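# Load four cartons onto cart and park it

## Task

Move all four cartons from the desk onto the utility cart, with no carton extending beyond the edges of the cart's trays. Then park the cart in the yellow taped bay so that each of its four wheels is inside the tape and none touches it. Release everything and back the robot away. Everything must stay in place without the robot holding it. The robot must not fall over or finish leaning.

## Robot and tools

ROBOT. A single-arm Hello Robot Stretch 4. It has an omni-wheel base, a lift that slides up and down a mast, a telescoping arm pointing forward, a wrist with yaw, pitch and roll joints, and a two-finger gripper. It stands about 1.6 m tall. The base rim lies within 0.23 m of the base origin. Occasionally something outside the robot's control nudges a loose object.

FRAMES. Base frame: origin on the floor below the base centre, x ahead, y to the left, z up. hand_pose, a point between the open fingertips, is reported in this frame and may be slightly wrong. With all wrist joints at zero, the hand axes line up with the base axes. The odometry frame is the base frame where the scene began. base_odometry comes from counting wheel turns, so slipping shows up as motion. Heading is positive to the left and runs from -3.142 to 3.142.

execute_actions. "actions" is a list holding one action, or no action, which only reports state and images. "cameras" picks which images return: head_camera, head_left_camera, head_right_camera, wrist_camera or all. Null or omitted gives all, and [] gives none. An action may contain "base", "joints" or both, plus optional "pace" and "contact_limits". Alternatively it can be {"end_of_arm": "enable_torque"} by itself, which turns faulted wrist or gripper motors back on so they hold where they are. All the motions in one action start at the same moment.
- base: exactly one key. Each is a relative offset measured from where the base last reported itself, not a pose. translate_m: metres along x, forward positive, -2 to 2. strafe_m: metres sideways, left positive, -2 to 2. rotate_rad: radians about z, counter-clockwise seen from above positive, -3.2 to 3.2.
- joints: absolute targets, each keyed by its joint name. lift_m 0 to 1.2 m. arm_m 0 to 0.55 m of extension. wrist_yaw_rad -1.134 to 4.276: 0 points ahead, positive turns left, 3.14 is folded back, and above 3.4 the arm may block it. wrist_pitch_rad -1.117 to 4.259: 0 is level and 1.57 points straight down. wrist_roll_rad -1.117 to 4.259: 0 puts the fingers at equal height, and positive turns clockwise as seen from behind. gripper_m -0.038 to 0.141 m, the fingertip gap; negative values press the fingers together. Targets past a limit are clipped to it and reported. Any other bad value or unknown key rejects the whole call, and nothing moves.
- pace: "slow", "default", "fast" or "max". Base top speeds are 0.1/0.3/0.4/0.6 m/s and 1/2/3/4 rad/s. These drop when the lift is above 0.2 m, down to 0.3 m/s and 1 rad/s at 1.2 m.
- contact_limits: {"arm_m": value from 0 (gentlest) to 0.75 (firmest)}; the default is 0.5.
A joint or base left out of an action may still be pushing toward its earlier target. To unfold the wrist at the start, send lift_m 0.4 together with wrist_yaw_rad 0.

wait(seconds 0 to 10) returns state and images without commanding anything. zoom_image(camera, region [x0,y0,x1,y1] in pixels, at most 504x504, origin at top-left) enlarges part of that camera's most recent full image. read_manual only returns licence text. finished_scene(scene = current scene number) ends the scene for good once the last command has been held. Its reply says whether the goal was met, so call it only when the goal will stay met.

RESULTS. base_status and joint_status give the outcome of each motion: "done", "off_target" (resting away from the target and possibly still pushing), "contact_stop_at_<key>" (hit something; the target is dropped and lift, arm or wheels can go slack), "limit_stop_at_<name>" (own_body = self-collision; tilt = lean above 6 degrees, after which lift, arm and wheels go slack), "time_out" and "torque_fault" (a wrist or gripper motor went limp; needs enable_torque). A stop cancels any later movement calls in the same reply. on_its_own covers whatever you did not command; its "held at" is a target, not a position. turned_by_wheels vs turned_by_imu: a gap above about 0.1 rad means slipping or a collision, and heading error is roughly their difference. base_tilt is in degrees, forward and right positive, with a fixed offset of up to about 1.5. lidar_m: 12 distances in metres from the base origin, in 30-degree sectors. Sector 1 faces ahead and they go counter-clockwise (4 left, 7 behind, 10 right). "-" means nothing seen or closer than 0.25 m. It detects objects from about 0.15 m up and misses glass and thin legs. wrist_depth_mm: a 7x7 grid of depths from the top-left, 100 to 2000 mm. motor_effort: percent of maximum, positive toward higher joint values, with the action's peak in brackets. It is noisy and has fixed offsets. For wheel_0/1/2, positive means turning right.

GRIPPING. Close to a gap smaller than the object. Squeezing tighter pulls it toward the wrist, and opening pushes it out. The gripper reading and "done" do not show a hold; a clear change in gripper effort does. If the fingertips jam on a surface below, raise the lift.

AVOID. Turning or driving with over 1 kg held and arm_m above 0.2, especially at fast paces, since it can tip the robot. Also avoid hard steady pushing or pulling, mainly with the gripper high or a high contact limit. Wrist overload, such as pressing the gripper into things or a level gripper holding over about 2 kg, causes torque faults. Dropping, slamming or hitting objects hard lowers quality. Raising the gripper (pitch below -0.2) while rolled may trigger own_body stops.

Each tool is called after ">>>" by a JSON object that holds its "op" and its "data", one argument or row to a line.

## Session

>>> {"op": "execute_actions", "data": {
  "actions": []
}}

Scene clock: 0.00 s.
base_odometry: x=+0.000 y=+0.000 heading=+0.000 (m, m, rad; odometry frame)
turned_by_wheels: +0.000 (rad since the last result)
turned_by_imu: +0.000 (rad since the last result)
base_tilt: forward=+0.6 right=-0.7 (deg)
lidar_m: 1.86 0.95 0.92 1.02 2.04 2.01 2.17 0.82 0.77 1.83 1.69 1.69
base_status: not commanded
joint_positions: lift_m=+0.291 arm_m=+0.002 wrist_yaw_rad=+3.180 wrist_pitch_rad=-0.011 wrist_roll_rad=-0.015 gripper_m=+0.057
joint_status: not commanded
motor_effort: lift_m=+20 arm_m=-1 wrist_yaw_rad=+0 wrist_pitch_rad=-8 wrist_roll_rad=+1 gripper_m=-1 wheel_0=+0 wheel_1=+0 wheel_2=+0 (%)
hand_pose: x=-0.1192 y=+0.0764 z=+0.4728 quat_wxyz=(-0.019, +0.006, -0.007, +1.000) (m; base frame)
wrist_depth_mm: - 136 153 - - 1983 1756 / - 110 135 - - - 1708 / - 113 135 - - 1983 1808 / - 135 168 - - 1983 1808 / 208 - - - - 1983 1756 / 597 1661 200 1921 198 1863 1708 / 991 1138 1255 140 1229 1160 1229
pictures: head_camera, head_left_camera, head_right_camera, wrist_camera
Images, in order (width x height): head_camera 420x560, head_left_camera 420x672, head_right_camera 420x672, wrist_camera 616x392.

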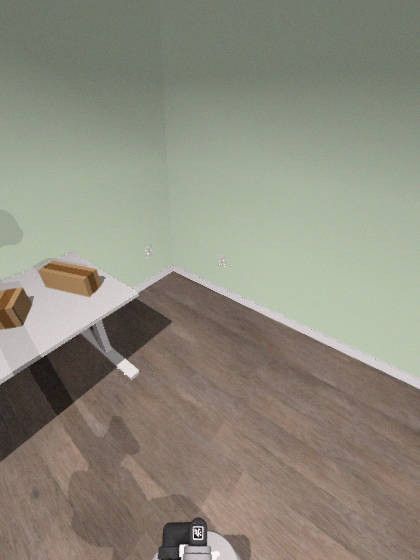

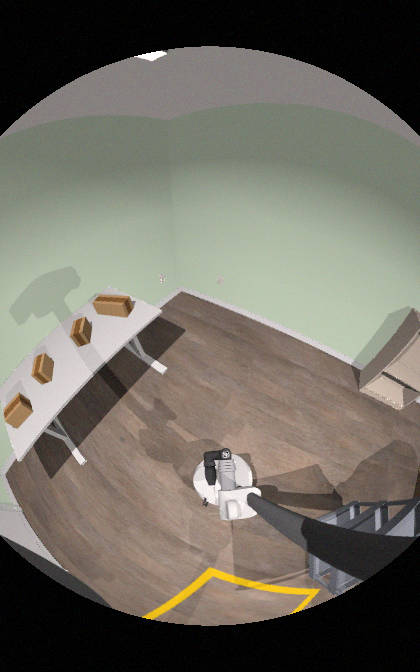

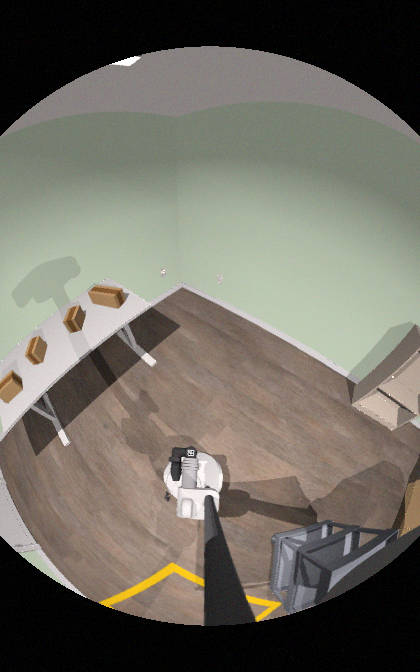

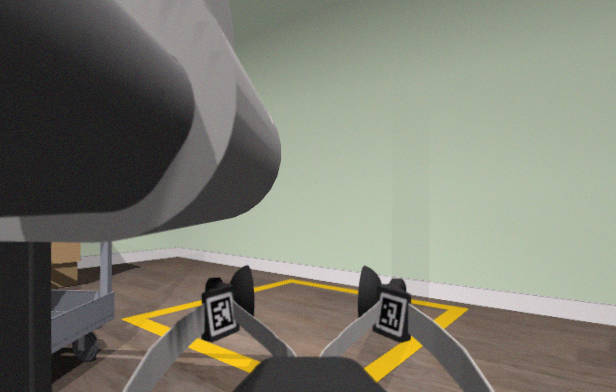

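>>> {"op": "execute_actions", "data": {
  "actions": [
    {"base":{"rotate_rad":-2.4}}
  ]
}}

Scene clock: 4.67 s.
base_odometry: x=+0.000 y=+0.000 heading=-2.400 (m, m, rad; odometry frame)
turned_by_wheels: -2.400 (rad since the last result)
turned_by_imu: -2.343 (rad since the last result)
base_tilt: forward=+0.7 right=-0.7 (deg)
lidar_m: 0.78 0.95 1.72 1.69 1.73 1.05 0.91 0.93 1.19 2.02 2.02 1.26
base_status: done
joint_positions: lift_m=+0.291 arm_m=+0.002 wrist_yaw_rad=+3.180 wrist_pitch_rad=-0.011 wrist_roll_rad=-0.015 gripper_m=+0.057
joint_status: not commanded
motor_effort: lift_m=+20(20) arm_m=-1(1) wrist_yaw_rad=+0(0) wrist_pitch_rad=-8(8) wrist_roll_rad=+0(0) gripper_m=-2(2) wheel_0=+1(5) wheel_1=+0(7) wheel_2=+0(3) (%)
hand_pose: x=-0.1192 y=+0.0764 z=+0.4728 quat_wxyz=(-0.019, +0.006, -0.007, +1.000) (m; base frame)
wrist_depth_mm: - 136 154 1921 - - - / - 110 135 1983 - - - / - 112 135 1397 1366 - - / - 135 168 1921 - - - / 207 1808 1863 1921 - - - / 842 1808 198 1983 198 1921 1863 / 1078 1138 1255 140 1182 1160 1229
pictures: head_camera, head_left_camera, head_right_camera, wrist_camera
Images, in order (width x height): head_camera 420x560, head_left_camera 420x672, head_right_camera 420x672, wrist_camera 616x392.

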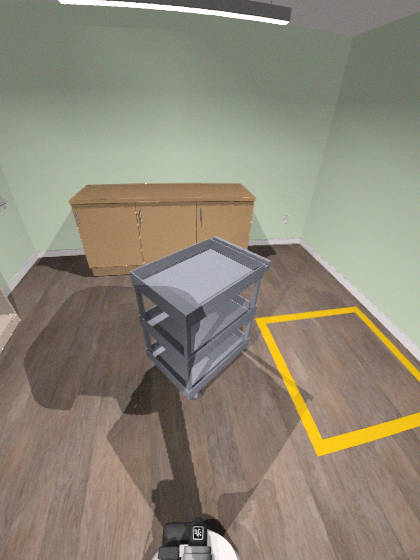

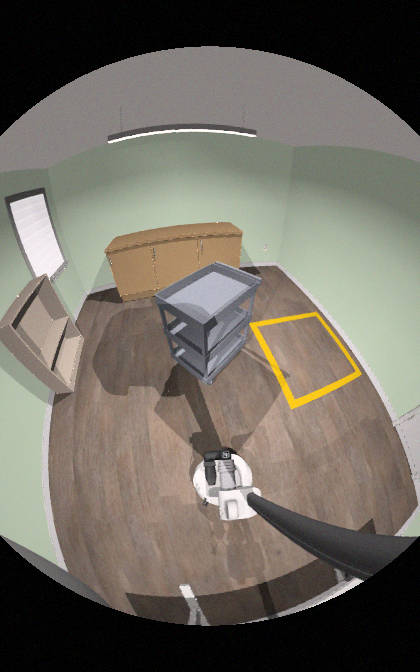

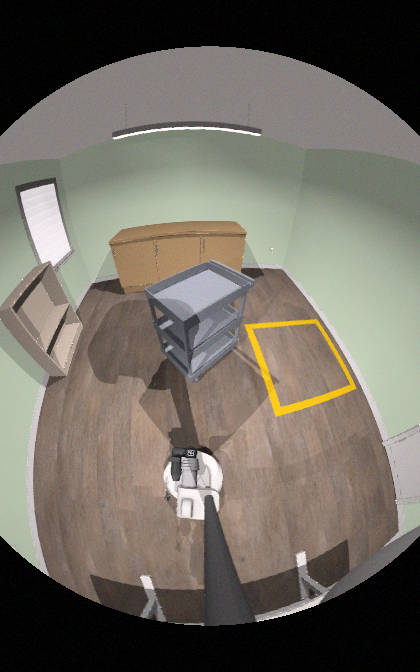

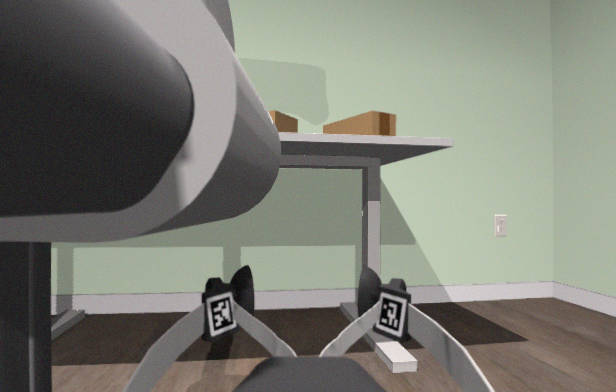

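>>> {"op": "zoom_image", "data": {
  "camera": "head_camera",
  "region": [110, 210, 420, 470]
}}

Region (110, 210, 420, 470) of head_camera's 420x560 image, scaled by 1.626, with more detail than that image has; it fills the top 423 rows of this view, and the rest is white.

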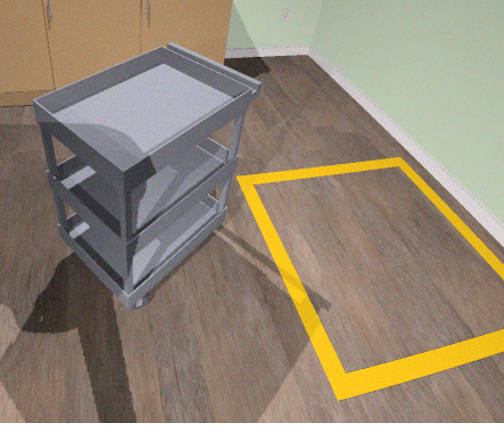

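>>> {"op": "execute_actions", "data": {
  "actions": [
    {"base":{"rotate_rad":0.177},"joints":{"lift_m":1.15,"wrist_yaw_rad":0},"pace":"fast"}
  ],
  "cameras": []
}}

>>> {"op": "execute_actions", "data": {
  "actions": [
    {"base":{"strafe_m":-0.4},"joints":{"wrist_pitch_rad":1.57,"gripper_m":0.12}}
  ],
  "cameras": ["head_camera","head_right_camera"]
}}

Scene clock: 111.13 s.
base_odometry: x=+0.000 y=+0.000 heading=-2.223 (m, m, rad; odometry frame)
turned_by_wheels: +0.177 (rad since the last result)
turned_by_imu: +0.174 (rad since the last result)
base_tilt: forward=+0.7 right=-0.8 (deg)
lidar_m: 0.79 2.01 1.73 1.71 1.79 0.98 0.95 0.99 2.05 1.99 2.09 0.96
base_status: done
joint_positions: lift_m=+1.150 arm_m=+0.002 wrist_yaw_rad=+0.000 wrist_pitch_rad=-0.011 wrist_roll_rad=-0.015 gripper_m=+0.057
joint_status: all done
motor_effort: lift_m=+23(24) arm_m=-1(1) wrist_yaw_rad=-1(5) wrist_pitch_rad=-8(9) wrist_roll_rad=+1(1) gripper_m=+0(1) wheel_0=-1(5) wheel_1=-1(7) wheel_2=-1(7) (%)
hand_pose: x=+0.4609 y=-0.0874 z=+1.3312 quat_wxyz=(+1.000, -0.007, -0.006, +0.000) (m; base frame)
wrist_depth_mm: - - - - - - - / - - - - - - - / - - - - - - - / - - - - - - - / - - - - - - - / - - 199 - 198 - - / - - - 140 1255 - -
pictures: none
No camera images: the call's "cameras" was empty. Leave "cameras" out to get every camera's image.

Scene clock: 113.80 s.
base_odometry: x=-0.318 y=+0.243 heading=-2.223 (m, m, rad; odometry frame)
turned_by_wheels: +0.000 (rad since the last result)
turned_by_imu: +0.002 (rad since the last result)
base_tilt: forward=+0.6 right=-0.7 (deg)
lidar_m: 0.87 0.83 2.01 2.10 1.36 0.96 0.94 0.98 1.66 1.60 1.66 2.27
base_status: done
joint_positions: lift_m=+1.150 arm_m=+0.002 wrist_yaw_rad=+0.000 wrist_pitch_rad=+1.570 wrist_roll_rad=-0.015 gripper_m=+0.120
joint_status: all done
motor_effort: lift_m=+23(23) arm_m=-1(1) wrist_yaw_rad=+0(0) wrist_pitch_rad=-1(6) wrist_roll_rad=+1(1) gripper_m=+0(5) wheel_0=+0(9) wheel_1=+2(9) wheel_2=-1(0) (%)
hand_pose: x=+0.1727 y=-0.0874 z=+1.0395 quat_wxyz=(+0.707, -0.005, +0.707, +0.005) (m; base frame)
wrist_depth_mm: 1255 1281 1281 1308 1255 1308 1281 / 1281 1255 1281 1308 1281 1308 1308 / 1308 1281 1281 1308 1281 1281 1308 / 1308 1229 1308 1281 1308 1281 1308 / 1281 1281 1060 1078 1281 1308 1281 / 1281 1281 1060 1060 1281 1308 1281 / 1281 1255 1281 145 1281 1308 1308
pictures: head_camera, head_right_camera
Images, in order (width x height): head_camera 420x560, head_right_camera 420x672.

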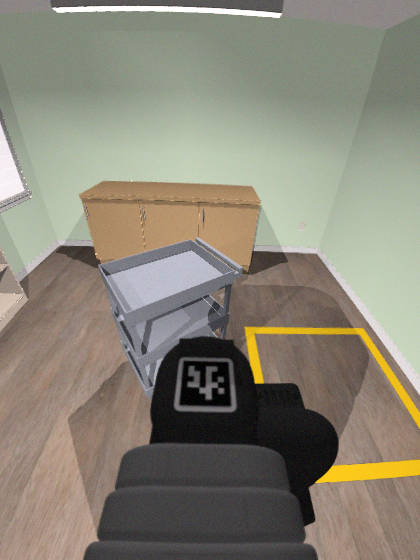

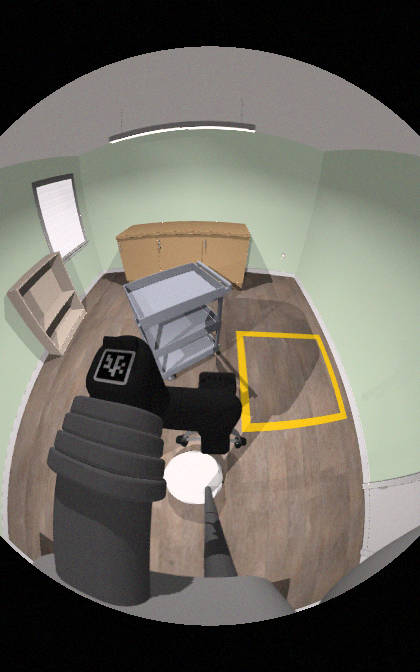

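>>> {"op": "execute_actions", "data": {
  "actions": [
    {"base":{"translate_m":0.63},"joints":{"arm_m":0.5}}
  ]
}}

Scene clock: 124.57 s.
base_odometry: x=-0.700 y=-0.258 heading=-2.223 (m, m, rad; odometry frame)
turned_by_wheels: +0.000 (rad since the last result)
turned_by_imu: +0.000 (rad since the last result)
base_tilt: forward=+0.7 right=-0.7 (deg)
lidar_m: 0.32 0.31 0.32 1.82 2.18 1.65 1.58 2.29 1.69 1.61 1.70 0.52
base_status: done
joint_positions: lift_m=+1.150 arm_m=+0.499 wrist_yaw_rad=+0.000 wrist_pitch_rad=+1.570 wrist_roll_rad=-0.015 gripper_m=+0.120
joint_status: all done
motor_effort: lift_m=+23(23) arm_m=+6(9) wrist_yaw_rad=-1(1) wrist_pitch_rad=-2(1) wrist_roll_rad=+0(1) gripper_m=+2(1) wheel_0=+0(5) wheel_1=+0(5) wheel_2=+2(10) (%)
hand_pose: x=+0.6702 y=-0.0874 z=+1.0395 quat_wxyz=(+0.707, -0.005, +0.707, +0.005) (m; base frame)
wrist_depth_mm: 1255 421 1308 1281 1281 1281 1308 / 442 473 1308 1281 1255 1255 1308 / 466 469 462 1281 1281 1281 1281 / 469 469 469 1138 1255 1281 1308 / 466 469 466 473 1281 1308 1308 / 466 466 469 469 402 1308 1308 / 469 469 469 144 1308 1281 1281
pictures: head_camera, head_left_camera, head_right_camera, wrist_camera
Images, in order (width x height): head_camera 420x560, head_left_camera 420x672, head_right_camera 420x672, wrist_camera 616x392.

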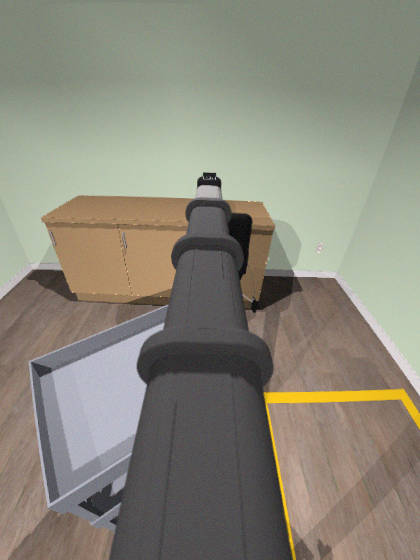

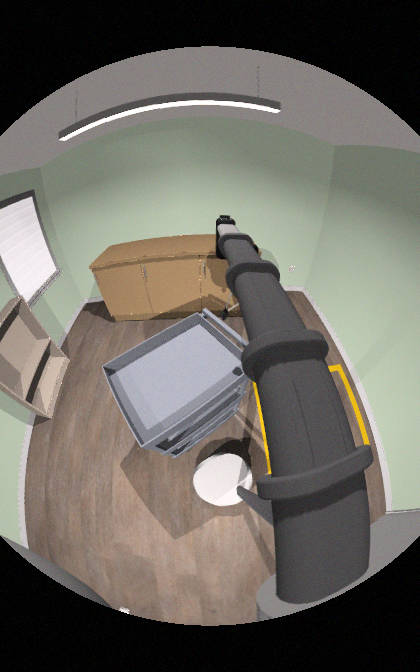

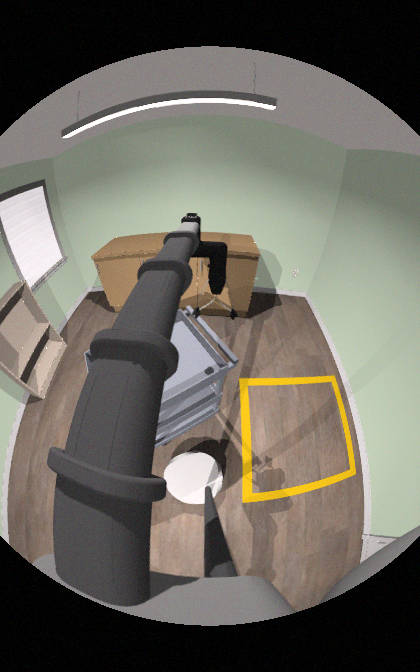

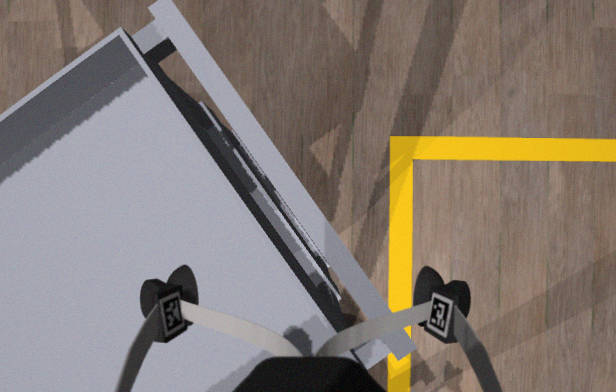

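>>> {"op": "execute_actions", "data": {
  "actions": [
    {"joints":{"arm_m":0.55,"wrist_roll_rad":-0.61,"lift_m":1.02}}
  ],
  "cameras": ["wrist_camera"]
}}

Scene clock: 142.30 s.
base_odometry: x=-0.700 y=-0.258 heading=-2.223 (m, m, rad; odometry frame)
turned_by_wheels: +0.000 (rad since the last result)
turned_by_imu: +0.001 (rad since the last result)
base_tilt: forward=+0.7 right=-0.7 (deg)
lidar_m: 0.35 0.30 0.31 1.83 2.21 1.64 1.57 1.64 1.68 1.60 1.66 0.54
base_status: not commanded
joint_positions: lift_m=+1.020 arm_m=+0.549 wrist_yaw_rad=+0.000 wrist_pitch_rad=+1.570 wrist_roll_rad=-0.609 gripper_m=+0.120
joint_status: all done
motor_effort: lift_m=+16(21) arm_m=+6(7) wrist_yaw_rad=-1(1) wrist_pitch_rad=-2(1) wrist_roll_rad=-2(6) gripper_m=+2(2) wheel_0=+0(0) wheel_1=+0(1) wheel_2=+2(3) (%)
hand_pose: x=+0.7201 y=-0.0874 z=+0.9100 quat_wxyz=(+0.675, -0.212, +0.674, +0.212) (m; base frame)
wrist_depth_mm: 340 338 340 1182 1160 1138 1182 / 340 340 340 597 1138 1160 1160 / 338 342 340 591 1138 1138 1160 / 338 340 340 597 1160 1160 1160 / 340 340 338 668 1138 1138 1160 / 340 340 270 842 1138 1160 1160 / 342 342 338 144 1138 1160 1160
pictures: wrist_camera
Images, in order (width x height): wrist_camera 616x392.

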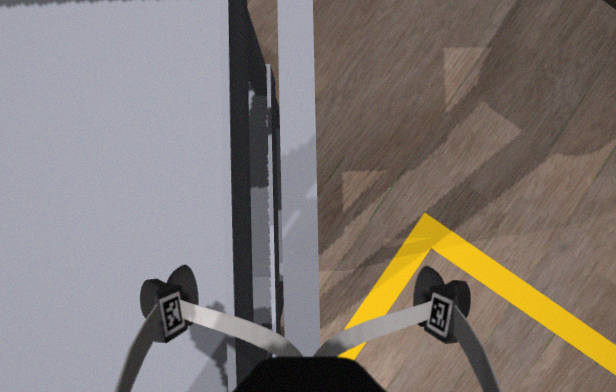

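>>> {"op": "execute_actions", "data": {
  "actions": [
    {"base":{"strafe_m":0.03},"joints":{"gripper_m":0.13,"lift_m":0.99}}
  ],
  "cameras": ["wrist_camera"]
}}

>>> {"op": "execute_actions", "data": {
  "actions": [
    {"joints":{"lift_m":0.945},"pace":"slow"}
  ],
  "cameras": ["wrist_camera","head_right_camera"]
}}

Scene clock: 150.20 s.
base_odometry: x=-0.676 y=-0.276 heading=-2.223 (m, m, rad; odometry frame)
turned_by_wheels: +0.000 (rad since the last result)
turned_by_imu: +0.001 (rad since the last result)
base_tilt: forward=+0.7 right=-0.7 (deg)
lidar_m: 0.29 0.26 0.31 1.80 2.15 1.64 1.56 1.64 1.71 1.62 1.69 0.45
base_status: done
joint_positions: lift_m=+0.990 arm_m=+0.549 wrist_yaw_rad=+0.000 wrist_pitch_rad=+1.570 wrist_roll_rad=-0.609 gripper_m=+0.130
joint_status: all done
motor_effort: lift_m=+16(19) arm_m=+6(6) wrist_yaw_rad=+0(0) wrist_pitch_rad=-1(1) wrist_roll_rad=-1(1) gripper_m=-1(1) wheel_0=+0(7) wheel_1=+0(6) wheel_2=+1(1) (%)
hand_pose: x=+0.7201 y=-0.0874 z=+0.8800 quat_wxyz=(+0.675, -0.212, +0.674, +0.212) (m; base frame)
wrist_depth_mm: 309 309 309 329 1138 1118 1118 / 309 309 309 322 1118 1118 1138 / 310 309 307 310 1118 1118 1138 / 310 310 309 301 1118 1138 1118 / 309 309 309 290 1118 1138 1098 / 307 213 238 279 238 1138 1138 / 309 309 309 147 1138 1118 1118
pictures: wrist_camera
Images, in order (width x height): wrist_camera 616x392.

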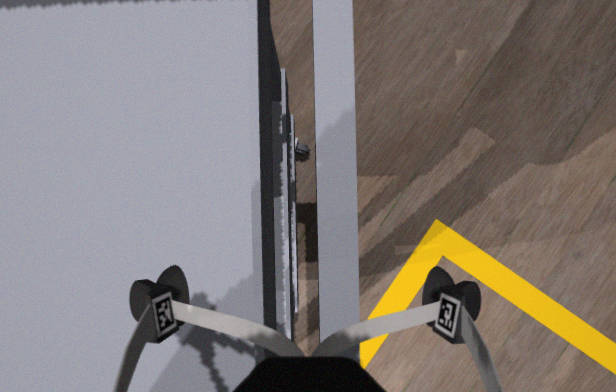

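Scene clock: 151.43 s.
base_odometry: x=-0.676 y=-0.276 heading=-2.223 (m, m, rad; odometry frame)
turned_by_wheels: +0.000 (rad since the last result)
turned_by_imu: +0.000 (rad since the last result)
base_tilt: forward=+0.7 right=-0.7 (deg)
lidar_m: 0.31 0.29 0.30 1.80 2.19 1.65 1.59 1.64 1.70 1.63 1.71 0.48
base_status: not commanded
joint_positions: lift_m=+0.945 arm_m=+0.549 wrist_yaw_rad=+0.000 wrist_pitch_rad=+1.570 wrist_roll_rad=-0.609 gripper_m=+0.130
joint_status: all done
motor_effort: lift_m=+16(12) arm_m=+6(6) wrist_yaw_rad=+0(0) wrist_pitch_rad=-2(2) wrist_roll_rad=-2(2) gripper_m=+1(5) wheel_0=+0(0) wheel_1=+0(0) wheel_2=+1(1) (%)
hand_pose: x=+0.7201 y=-0.0874 z=+0.8350 quat_wxyz=(+0.675, -0.212, +0.674, +0.212) (m; base frame)
wrist_depth_mm: 264 263 265 413 1078 1060 1078 / 264 263 265 521 1098 1078 1098 / 265 264 265 521 1078 1060 1078 / 264 263 264 517 1078 1060 1078 / 265 265 265 521 1078 1098 1078 / 264 213 212 281 212 1078 1078 / 263 264 264 147 1098 1078 1078
pictures: head_right_camera, wrist_camera
Images, in order (width x height): head_right_camera 420x672, wrist_camera 616x392.

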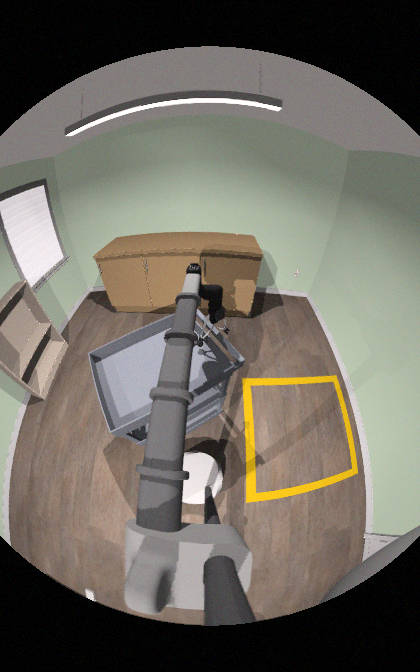

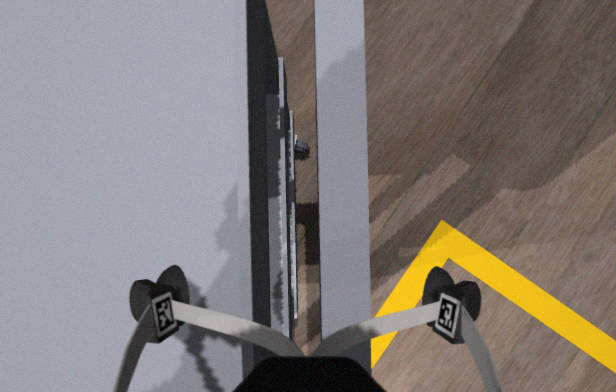

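>>> {"op": "execute_actions", "data": {
  "actions": [
    {"joints":{"gripper_m":0.02}}
  ],
  "cameras": ["wrist_camera"]
}}

Scene clock: 160.00 s.
base_odometry: x=-0.676 y=-0.276 heading=-2.223 (m, m, rad; odometry frame)
turned_by_wheels: +0.000 (rad since the last result)
turned_by_imu: +0.001 (rad since the last result)
base_tilt: forward=+0.8 right=-0.7 (deg)
lidar_m: 0.32 0.27 0.29 1.78 2.16 1.65 1.56 1.66 1.72 1.62 1.69 0.50
base_status: not commanded
joint_positions: lift_m=+0.944 arm_m=+0.549 wrist_yaw_rad=+0.002 wrist_pitch_rad=+1.567 wrist_roll_rad=-0.610 gripper_m=+0.021
joint_status: all done
motor_effort: lift_m=+34(34) arm_m=+5(6) wrist_yaw_rad=-4(4) wrist_pitch_rad=+8(9) wrist_roll_rad=+0(2) gripper_m=-30(31) wheel_0=+0(1) wheel_1=+0(0) wheel_2=+1(1) (%)
hand_pose: x=+0.7213 y=-0.0874 z=+0.8335 quat_wxyz=(+0.676, -0.213, +0.673, +0.213) (m; base frame)
wrist_depth_mm: 252 251 251 357 1060 1060 1042 / 253 253 251 508 1060 1060 1060 / 252 252 251 580 1078 1060 1060 / 252 253 252 574 1078 1060 1060 / 253 252 253 580 1060 1042 1042 / 253 253 187 574 180 1078 1060 / 254 253 253 181 1042 1042 1060
pictures: wrist_camera
Images, in order (width x height): wrist_camera 616x392.

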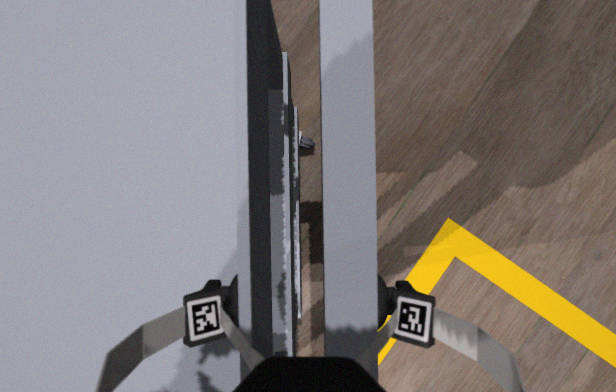

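>>> {"op": "execute_actions", "data": {
  "actions": [
    {"base":{"translate_m":-0.2},"joints":{"wrist_roll_rad":-0.4},"pace":"slow"}
  ],
  "cameras": ["wrist_camera","head_left_camera"]
}}

Scene clock: 170.20 s.
base_odometry: x=-0.555 y=-0.117 heading=-2.223 (m, m, rad; odometry frame)
turned_by_wheels: +0.000 (rad since the last result)
turned_by_imu: +0.002 (rad since the last result)
base_tilt: forward=+0.7 right=-0.7 (deg)
lidar_m: 0.41 0.40 0.50 2.07 2.15 1.43 1.36 1.42 1.70 1.60 1.72 0.54
base_status: done
joint_positions: lift_m=+0.944 arm_m=+0.549 wrist_yaw_rad=-0.005 wrist_pitch_rad=+1.564 wrist_roll_rad=-0.393 gripper_m=+0.021
joint_status: all done
on_its_own: wrist_roll_rad is at rest, and its effort (-22) is outside its rest range (-13 to +13)
motor_effort: lift_m=+32(34) arm_m=+4(5) wrist_yaw_rad=+13(28) wrist_pitch_rad=+15(17) wrist_roll_rad=-22(32) gripper_m=-22(29) wheel_0=-2(7) wheel_1=-4(4) wheel_2=+1(6) (%)
hand_pose: x=+0.7216 y=-0.0874 z=+0.8337 quat_wxyz=(+0.696, -0.137, +0.692, +0.136) (m; base frame)
wrist_depth_mm: 258 257 257 427 187 1060 1078 / 258 258 257 508 1060 1078 1060 / 258 257 258 580 1060 1060 1060 / 257 257 258 585 1060 1060 1060 / 257 257 257 580 1078 1078 1060 / 258 258 187 580 187 1078 1078 / 257 258 258 187 1060 1060 1078
pictures: head_left_camera, wrist_camera
Images, in order (width x height): head_left_camera 420x672, wrist_camera 616x392.

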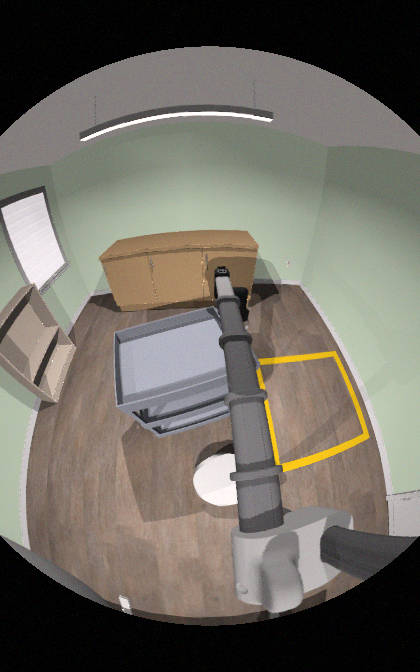

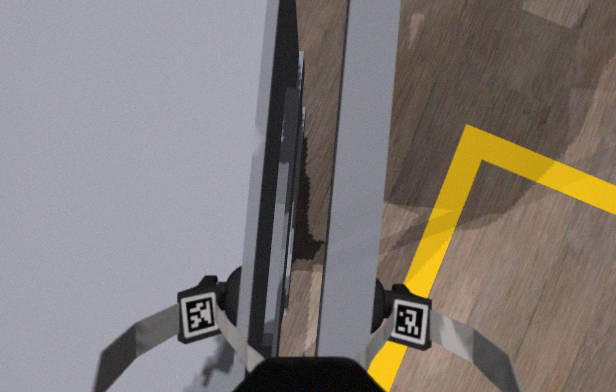

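>>> {"op": "execute_actions", "data": {
  "actions": [
    {"base":{"translate_m":-0.17},"joints":{"wrist_roll_rad":-0.05},"pace":"slow"}
  ],
  "cameras": ["wrist_camera","head_left_camera"]
}}

Scene clock: 180.27 s.
base_odometry: x=-0.452 y=+0.018 heading=-2.223 (m, m, rad; odometry frame)
turned_by_wheels: +0.000 (rad since the last result)
turned_by_imu: +0.003 (rad since the last result)
base_tilt: forward=+0.7 right=-0.8 (deg)
lidar_m: 0.47 0.51 0.70 2.06 2.15 1.26 1.20 1.23 1.72 1.62 1.70 2.31
base_status: done
joint_positions: lift_m=+0.944 arm_m=+0.549 wrist_yaw_rad=-0.003 wrist_pitch_rad=+1.565 wrist_roll_rad=-0.045 gripper_m=+0.021
joint_status: all done
motor_effort: lift_m=+29(32) arm_m=+4(4) wrist_yaw_rad=+8(29) wrist_pitch_rad=+12(18) wrist_roll_rad=-12(33) gripper_m=-22(26) wheel_0=+0(3) wheel_1=-2(6) wheel_2=+2(7) (%)
hand_pose: x=+0.7215 y=-0.0874 z=+0.8340 quat_wxyz=(+0.709, -0.015, +0.705, +0.015) (m; base frame)
wrist_depth_mm: 258 258 258 1078 1060 1060 1098 / 257 260 259 574 1060 1078 1078 / 259 259 259 585 1078 1078 1098 / 258 259 259 517 1078 1078 1078 / 259 260 259 517 1060 1078 1078 / 258 258 189 512 190 1078 1060 / 259 260 259 190 1078 1060 1042
pictures: head_left_camera, wrist_camera
Images, in order (width x height): head_left_camera 420x672, wrist_camera 616x392.

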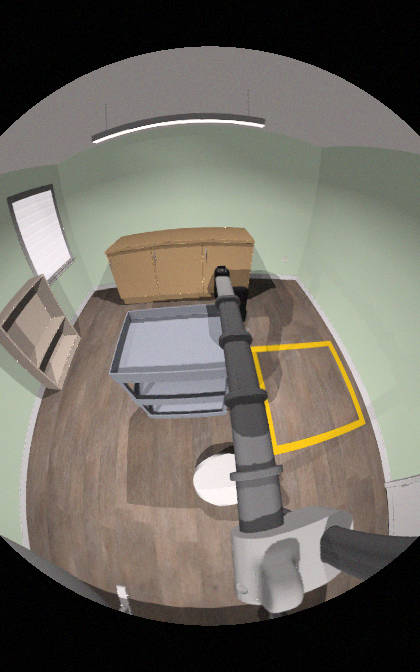

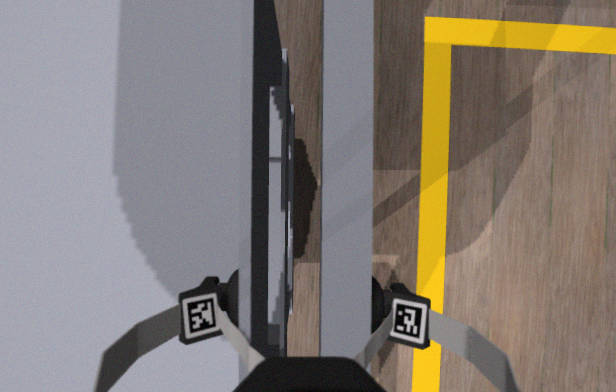

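>>> {"op": "execute_actions", "data": {
  "actions": [
    {"base":{"strafe_m":-1.17},"joints":{"wrist_roll_rad":0.0},"pace":"slow"}
  ],
  "cameras": ["wrist_camera","head_left_camera"]
}}

action 0: "base": strafe_m = -1.17 would last too long for one action: at the pace "slow" strafe_m can be at most 0.78 in either direction: name a faster pace, or command the rest in another action

>>> {"op": "execute_actions", "data": {
  "actions": [
    {"base":{"strafe_m":-1.17},"joints":{"wrist_roll_rad":0.0}}
  ],
  "cameras": ["wrist_camera","head_left_camera"]
}}

Scene clock: 197.07 s.
base_odometry: x=-1.382 y=+0.727 heading=-2.223 (m, m, rad; odometry frame)
turned_by_wheels: +0.000 (rad since the last result)
turned_by_imu: +0.016 (rad since the last result)
base_tilt: forward=+0.6 right=-0.7 (deg)
lidar_m: 0.44 0.47 0.59 3.00 1.76 1.42 1.96 0.72 0.50 0.45 0.48 0.69
base_status: done
joint_positions: lift_m=+0.944 arm_m=+0.549 wrist_yaw_rad=+0.006 wrist_pitch_rad=+1.578 wrist_roll_rad=-0.010 gripper_m=+0.021
joint_status: all done
on_its_own: wrist_yaw_rad is at rest, and its effort (-18) is outside its rest range (-13 to +13); wrist_pitch_rad is at rest, and its effort (-26) is outside its rest range (-23 to +23); wrist_roll_rad is at rest, and its effort (+27) is outside its rest range (-13 to +13)
motor_effort: lift_m=+27(29) arm_m=+4(4) wrist_yaw_rad=-18(19) wrist_pitch_rad=-26(26) wrist_roll_rad=+27(27) gripper_m=-25(22) wheel_0=+1(20) wheel_1=+4(6) wheel_2=-2(8) (%)
hand_pose: x=+0.7186 y=-0.0874 z=+0.8341 quat_wxyz=(+0.704, -0.006, +0.710, +0.006) (m; base frame)
wrist_depth_mm: 254 255 256 187 1078 931 640 / 255 257 257 187 1060 931 634 / 256 257 257 189 1060 917 634 / 258 257 258 189 1042 917 634 / 258 258 259 517 1060 904 627 / 258 260 197 521 189 831 634 / 259 170 260 190 1078 732 615
pictures: head_left_camera, wrist_camera
Images, in order (width x height): head_left_camera 420x672, wrist_camera 616x392.

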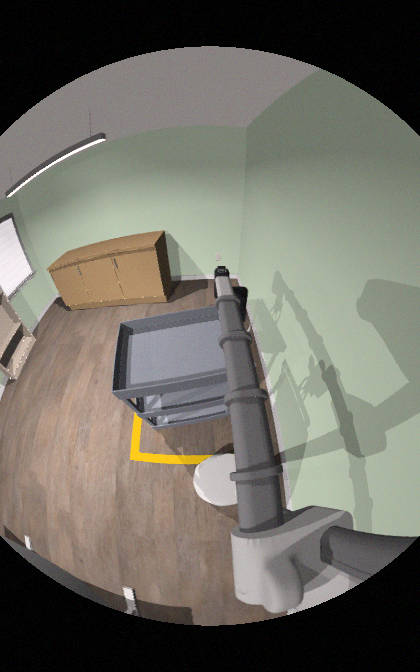

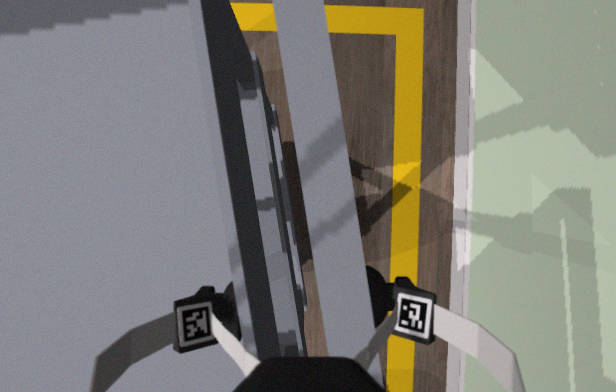

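>>> {"op": "execute_actions", "data": {
  "actions": [
    {"joints":{"gripper_m":0.13,"wrist_roll_rad":-0.15}}
  ],
  "cameras": []
}}

>>> {"op": "execute_actions", "data": {
  "actions": [
    {"joints":{"lift_m":1.05}}
  ],
  "cameras": []
}}

>>> {"op": "execute_actions", "data": {
  "actions": [
    {"base":{"strafe_m":0.45},"joints":{"arm_m":0.0,"wrist_roll_rad":0}}
  ]
}}

Scene clock: 203.17 s.
base_odometry: x=-1.382 y=+0.727 heading=-2.223 (m, m, rad; odometry frame)
turned_by_wheels: +0.000 (rad since the last result)
turned_by_imu: +0.001 (rad since the last result)
base_tilt: forward=+0.7 right=-0.8 (deg)
lidar_m: 0.44 0.43 0.57 3.02 1.77 1.38 1.90 0.68 0.47 0.47 0.49 0.70
base_status: not commanded
joint_positions: lift_m=+0.945 arm_m=+0.549 wrist_yaw_rad=+0.000 wrist_pitch_rad=+1.570 wrist_roll_rad=-0.150 gripper_m=+0.130
joint_status: all done
motor_effort: lift_m=+20(27) arm_m=+4(5) wrist_yaw_rad=+1(18) wrist_pitch_rad=-3(26) wrist_roll_rad=+0(25) gripper_m=+3(24) wheel_0=+1(1) wheel_1=+3(4) wheel_2=-2(2) (%)
hand_pose: x=+0.7202 y=-0.0874 z=+0.8347 quat_wxyz=(+0.705, -0.053, +0.705, +0.053) (m; base frame)
wrist_depth_mm: 263 260 263 1060 1060 1078 732 / 262 262 262 549 1060 1008 699 / 262 263 262 559 1078 991 683 / 263 263 263 521 1078 946 654 / 263 263 264 521 1078 904 627 / 263 213 224 517 211 715 609 / 263 263 264 147 1078 732 597
pictures: none
No camera images: the call's "cameras" was empty. Leave "cameras" out to get every camera's image.

Scene clock: 204.63 s.
base_odometry: x=-1.382 y=+0.727 heading=-2.223 (m, m, rad; odometry frame)
turned_by_wheels: +0.000 (rad since the last result)
turned_by_imu: +0.000 (rad since the last result)
base_tilt: forward=+0.6 right=-0.7 (deg)
lidar_m: 0.46 0.46 0.58 3.03 1.72 1.39 1.87 0.71 0.49 0.47 0.50 0.53
base_status: not commanded
joint_positions: lift_m=+1.050 arm_m=+0.549 wrist_yaw_rad=+0.000 wrist_pitch_rad=+1.570 wrist_roll_rad=-0.150 gripper_m=+0.130
joint_status: all done
motor_effort: lift_m=+23(27) arm_m=+4(4) wrist_yaw_rad=+1(1) wrist_pitch_rad=-3(3) wrist_roll_rad=-1(0) gripper_m=+0(2) wheel_0=+1(1) wheel_1=+3(3) wheel_2=-2(2) (%)
hand_pose: x=+0.7203 y=-0.0874 z=+0.9394 quat_wxyz=(+0.705, -0.053, +0.705, +0.053) (m; base frame)
wrist_depth_mm: 366 366 368 332 1182 1098 732 / 364 366 368 627 1205 1042 707 / 366 368 370 627 1182 991 668 / 366 366 368 699 1205 931 661 / 368 370 368 699 1160 891 634 / 368 213 368 300 1182 715 609 / 366 368 370 147 1182 732 591
pictures: none
No camera images: the call's "cameras" was empty. Leave "cameras" out to get every camera's image.

Scene clock: 207.47 s.
base_odometry: x=-1.025 y=+0.454 heading=-2.223 (m, m, rad; odometry frame)
turned_by_wheels: +0.000 (rad since the last result)
turned_by_imu: +0.000 (rad since the last result)
base_tilt: forward=+0.7 right=-0.7 (deg)
lidar_m: 0.35 2.15 2.57 2.77 1.74 1.25 1.23 1.29 0.96 0.90 0.67 0.42
base_status: done
joint_positions: lift_m=+1.050 arm_m=+0.002 wrist_yaw_rad=+0.000 wrist_pitch_rad=+1.570 wrist_roll_rad=+0.000 gripper_m=+0.130
joint_status: all done
joint sent to its limit — the command would take arm_m past its lower limit, so that joint was sent only as far as its limit.
motor_effort: lift_m=+23(23) arm_m=-6(7) wrist_yaw_rad=+0(1) wrist_pitch_rad=-2(3) wrist_roll_rad=+0(3) gripper_m=+2(3) wheel_0=+1(7) wheel_1=-1(8) wheel_2=-1(1) (%)
hand_pose: x=+0.1735 y=-0.0874 z=+0.9395 quat_wxyz=(+0.707, +0.000, +0.707, +0.000) (m; base frame)
wrist_depth_mm: 1205 1205 480 691 699 699 1118 / 1182 1160 798 699 1025 1205 1182 / 1182 1182 1205 1182 1205 1182 1205 / 1182 1182 1182 1182 1182 1205 1182 / 1205 1182 976 960 1182 1182 1182 / 1160 213 960 960 1182 1182 1205 / 1205 1160 1182 147 1205 1182 1182
pictures: head_camera, head_left_camera, head_right_camera, wrist_camera
Images, in order (width x height): head_camera 420x560, head_left_camera 420x672, head_right_camera 420x672, wrist_camera 616x392.

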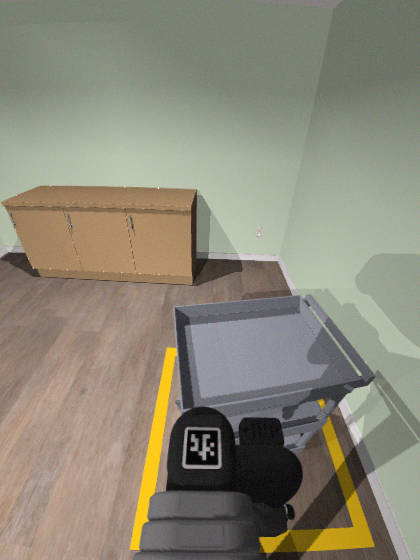

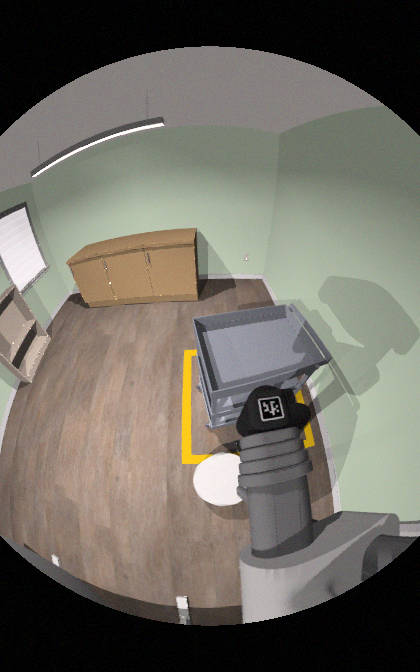

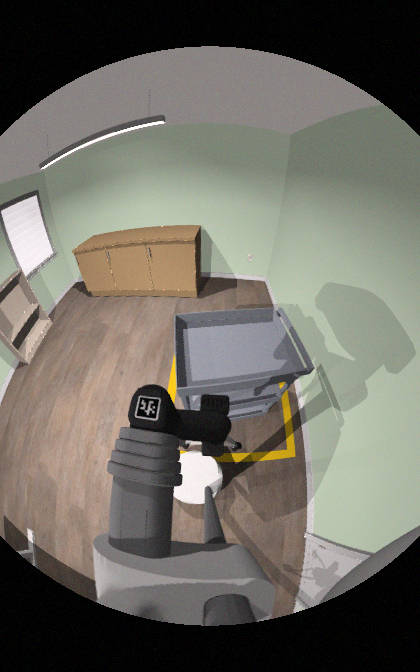

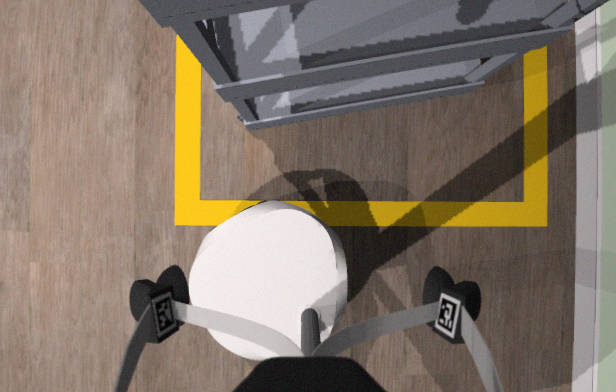

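>>> {"op": "execute_actions", "data": {
  "actions": [
    {"base":{"rotate_rad":3.13},"pace":"fast"}
  ],
  "cameras": ["head_camera","head_left_camera","head_right_camera"]
}}

Scene clock: 217.73 s.
base_odometry: x=-1.025 y=+0.454 heading=+0.907 (m, m, rad; odometry frame)
turned_by_wheels: +3.130 (rad since the last result)
turned_by_imu: +3.059 (rad since the last result)
base_tilt: forward=+0.7 right=-0.7 (deg)
lidar_m: 1.20 1.37 0.94 0.93 0.76 0.44 0.38 2.17 2.59 2.69 1.80 1.25
base_status: done
joint_positions: lift_m=+1.050 arm_m=+0.002 wrist_yaw_rad=+0.000 wrist_pitch_rad=+1.570 wrist_roll_rad=+0.000 gripper_m=+0.130
joint_status: not commanded
motor_effort: lift_m=+22(23) arm_m=-6(6) wrist_yaw_rad=+0(0) wrist_pitch_rad=-2(3) wrist_roll_rad=-1(0) gripper_m=+2(2) wheel_0=+0(5) wheel_1=+1(6) wheel_2=+0(5) (%)
hand_pose: x=+0.1735 y=-0.0874 z=+0.9395 quat_wxyz=(+0.707, +0.000, +0.707, +0.000) (m; base frame)
wrist_depth_mm: 1205 1160 1160 1182 1205 1182 1205 / 1160 1182 1205 1205 1182 1205 1182 / 1205 1138 1160 1160 1182 1205 1182 / 1182 1182 1182 1182 1205 1182 1160 / 1182 1182 960 960 1160 1182 1205 / 1182 213 960 960 1182 1205 1182 / 1182 1182 1160 147 1205 1182 1205
pictures: head_camera, head_left_camera, head_right_camera
Images, in order (width x height): head_camera 420x560, head_left_camera 420x672, head_right_camera 420x672.

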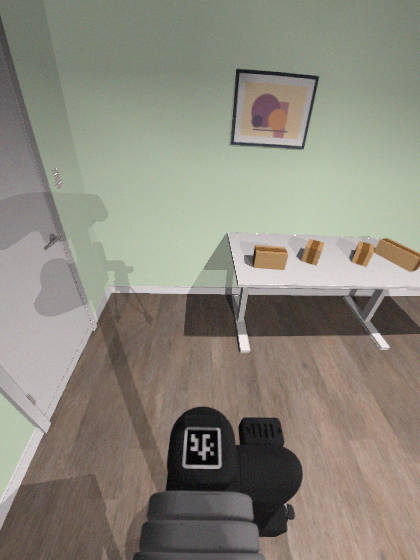

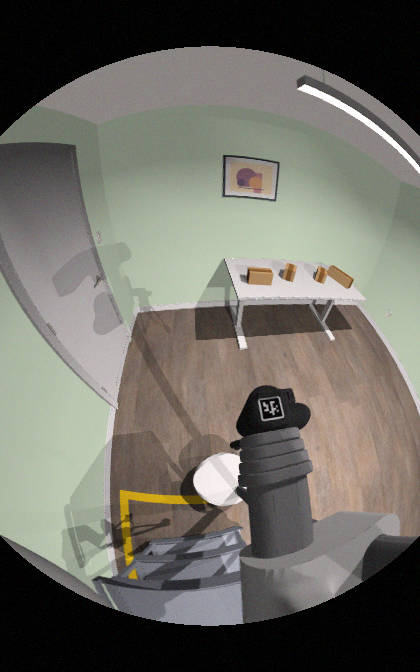

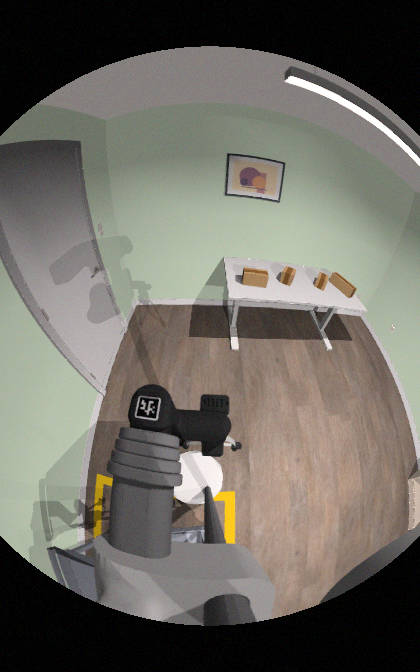

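>>> {"op": "zoom_image", "data": {
  "camera": "head_camera",
  "region": [210, 210, 420, 360]
}}

Region (210, 210, 420, 360) of head_camera's 420x560 image, scaled by 2.400, with more detail than that image has; it fills the top 360 rows of this view, and the rest is white.

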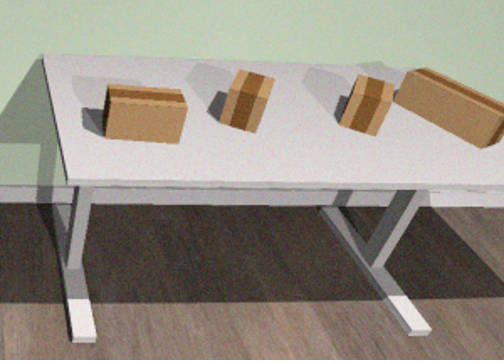

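>>> {"op": "execute_actions", "data": {
  "actions": [
    {"base":{"strafe_m":-0.31},"joints":{"wrist_roll_rad":1.7,"lift_m":1.1},"pace":"fast"}
  ],
  "cameras": []
}}

>>> {"op": "execute_actions", "data": {
  "actions": [
    {"base":{"translate_m":0.95},"joints":{"arm_m":0.31},"pace":"fast"}
  ],
  "cameras": ["wrist_camera","head_right_camera"]
}}

Scene clock: 249.50 s.
base_odometry: x=-0.780 y=+0.263 heading=+0.907 (m, m, rad; odometry frame)
turned_by_wheels: +0.000 (rad since the last result)
turned_by_imu: +0.002 (rad since the last result)
base_tilt: forward=+0.7 right=-0.7 (deg)
lidar_m: 1.20 1.75 1.29 1.22 0.63 0.44 0.65 2.13 2.28 2.48 1.78 1.25
base_status: done
joint_positions: lift_m=+1.100 arm_m=+0.002 wrist_yaw_rad=+0.000 wrist_pitch_rad=+1.570 wrist_roll_rad=+1.699 gripper_m=+0.130
joint_status: all done
motor_effort: lift_m=+23(26) arm_m=-6(6) wrist_yaw_rad=+0(0) wrist_pitch_rad=-2(2) wrist_roll_rad=+1(6) gripper_m=+1(2) wheel_0=-1(9) wheel_1=+0(9) wheel_2=+0(3) (%)
hand_pose: x=+0.1735 y=-0.0874 z=+0.9895 quat_wxyz=(+0.467, +0.531, +0.467, -0.531) (m; base frame)
wrist_depth_mm: 1229 1205 1229 1205 1255 1255 1255 / 1205 1229 1255 1255 1229 1281 1281 / 1205 1229 1255 1229 1255 1255 1255 / 1182 1229 1205 1255 1042 574 809 / 1205 1229 1229 1008 1025 1255 1255 / 1205 213 1229 1229 1008 1060 1098 / 1205 1205 1205 147 1255 1229 1118
pictures: none
No camera images: the call's "cameras" was empty. Leave "cameras" out to get every camera's image.

Scene clock: 253.87 s.
base_odometry: x=-0.195 y=+1.011 heading=+0.907 (m, m, rad; odometry frame)
turned_by_wheels: +0.000 (rad since the last result)
turned_by_imu: -0.002 (rad since the last result)
base_tilt: forward=+0.7 right=-0.7 (deg)
lidar_m: 0.25 0.28 1.25 1.20 1.30 1.39 1.35 3.16 2.60 1.29 0.42 0.28
base_status: done
joint_positions: lift_m=+1.100 arm_m=+0.309 wrist_yaw_rad=+0.000 wrist_pitch_rad=+1.570 wrist_roll_rad=+1.700 gripper_m=+0.130
joint_status: all done
motor_effort: lift_m=+23(23) arm_m=+6(8) wrist_yaw_rad=-1(1) wrist_pitch_rad=+0(1) wrist_roll_rad=+3(1) gripper_m=+1(4) wheel_0=+1(7) wheel_1=+2(5) wheel_2=+1(10) (%)
hand_pose: x=+0.4802 y=-0.0874 z=+0.9895 quat_wxyz=(+0.467, +0.531, +0.467, -0.531) (m; base frame)
wrist_depth_mm: 492 492 492 500 504 1255 1255 / 488 492 500 500 504 1255 1281 / 492 492 375 496 500 1255 1255 / 488 488 377 496 500 1025 1255 / 488 488 370 492 504 1025 1229 / 484 213 373 375 500 1025 1255 / 484 488 492 147 500 1229 1255
pictures: head_right_camera, wrist_camera
Images, in order (width x height): head_right_camera 420x672, wrist_camera 616x392.

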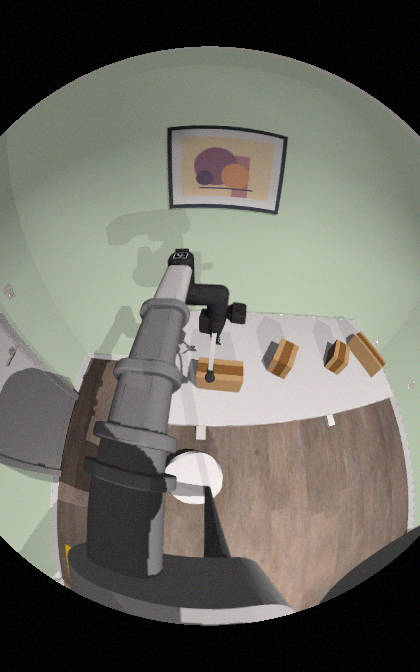

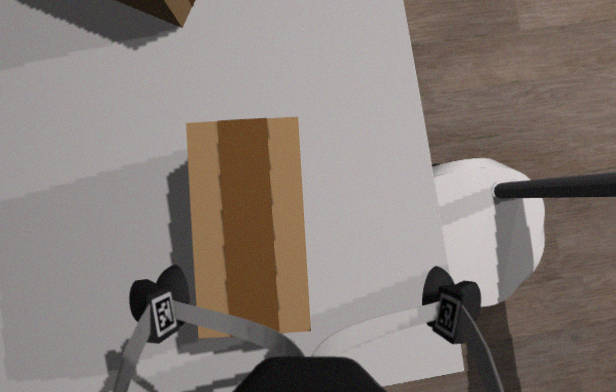

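>>> {"op": "execute_actions", "data": {
  "actions": [
    {"base":{"strafe_m":-0.03},"joints":{"arm_m":0.364,"wrist_roll_rad":1.645,"gripper_m":0.141,"lift_m":1.0}}
  ],
  "cameras": ["wrist_camera"]
}}

Scene clock: 265.93 s.
base_odometry: x=-0.172 y=+0.993 heading=+0.907 (m, m, rad; odometry frame)
turned_by_wheels: +0.000 (rad since the last result)
turned_by_imu: +0.001 (rad since the last result)
base_tilt: forward=+0.7 right=-0.7 (deg)
lidar_m: 0.25 0.28 1.29 1.26 1.33 1.37 1.35 3.14 2.55 1.28 0.42 0.29
base_status: done
joint_positions: lift_m=+1.000 arm_m=+0.363 wrist_yaw_rad=+0.000 wrist_pitch_rad=+1.570 wrist_roll_rad=+1.646 gripper_m=+0.141
joint_status: all done
motor_effort: lift_m=+16(22) arm_m=+6(5) wrist_yaw_rad=+0(0) wrist_pitch_rad=-1(0) wrist_roll_rad=-2(5) gripper_m=+1(1) wheel_0=+0(7) wheel_1=+2(7) wheel_2=+1(1) (%)
hand_pose: x=+0.5341 y=-0.0874 z=+0.8900 quat_wxyz=(+0.481, +0.519, +0.481, -0.518) (m; base frame)
wrist_depth_mm: 389 394 394 399 399 402 1182 / 389 392 392 397 399 402 1160 / 387 389 397 276 399 404 1160 / 387 389 392 276 399 402 917 / 387 389 392 276 397 402 931 / 384 209 273 273 277 211 1160 / 387 387 389 141 397 394 1160
pictures: wrist_camera
Images, in order (width x height): wrist_camera 616x392.

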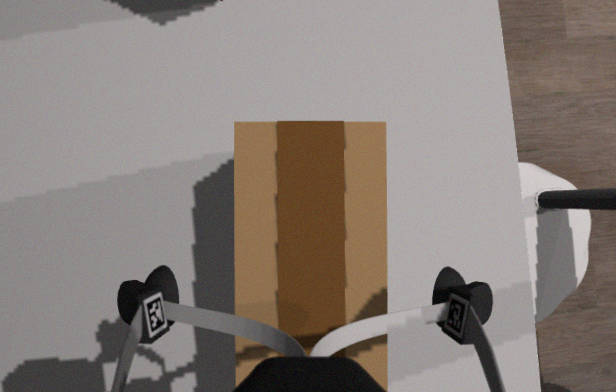

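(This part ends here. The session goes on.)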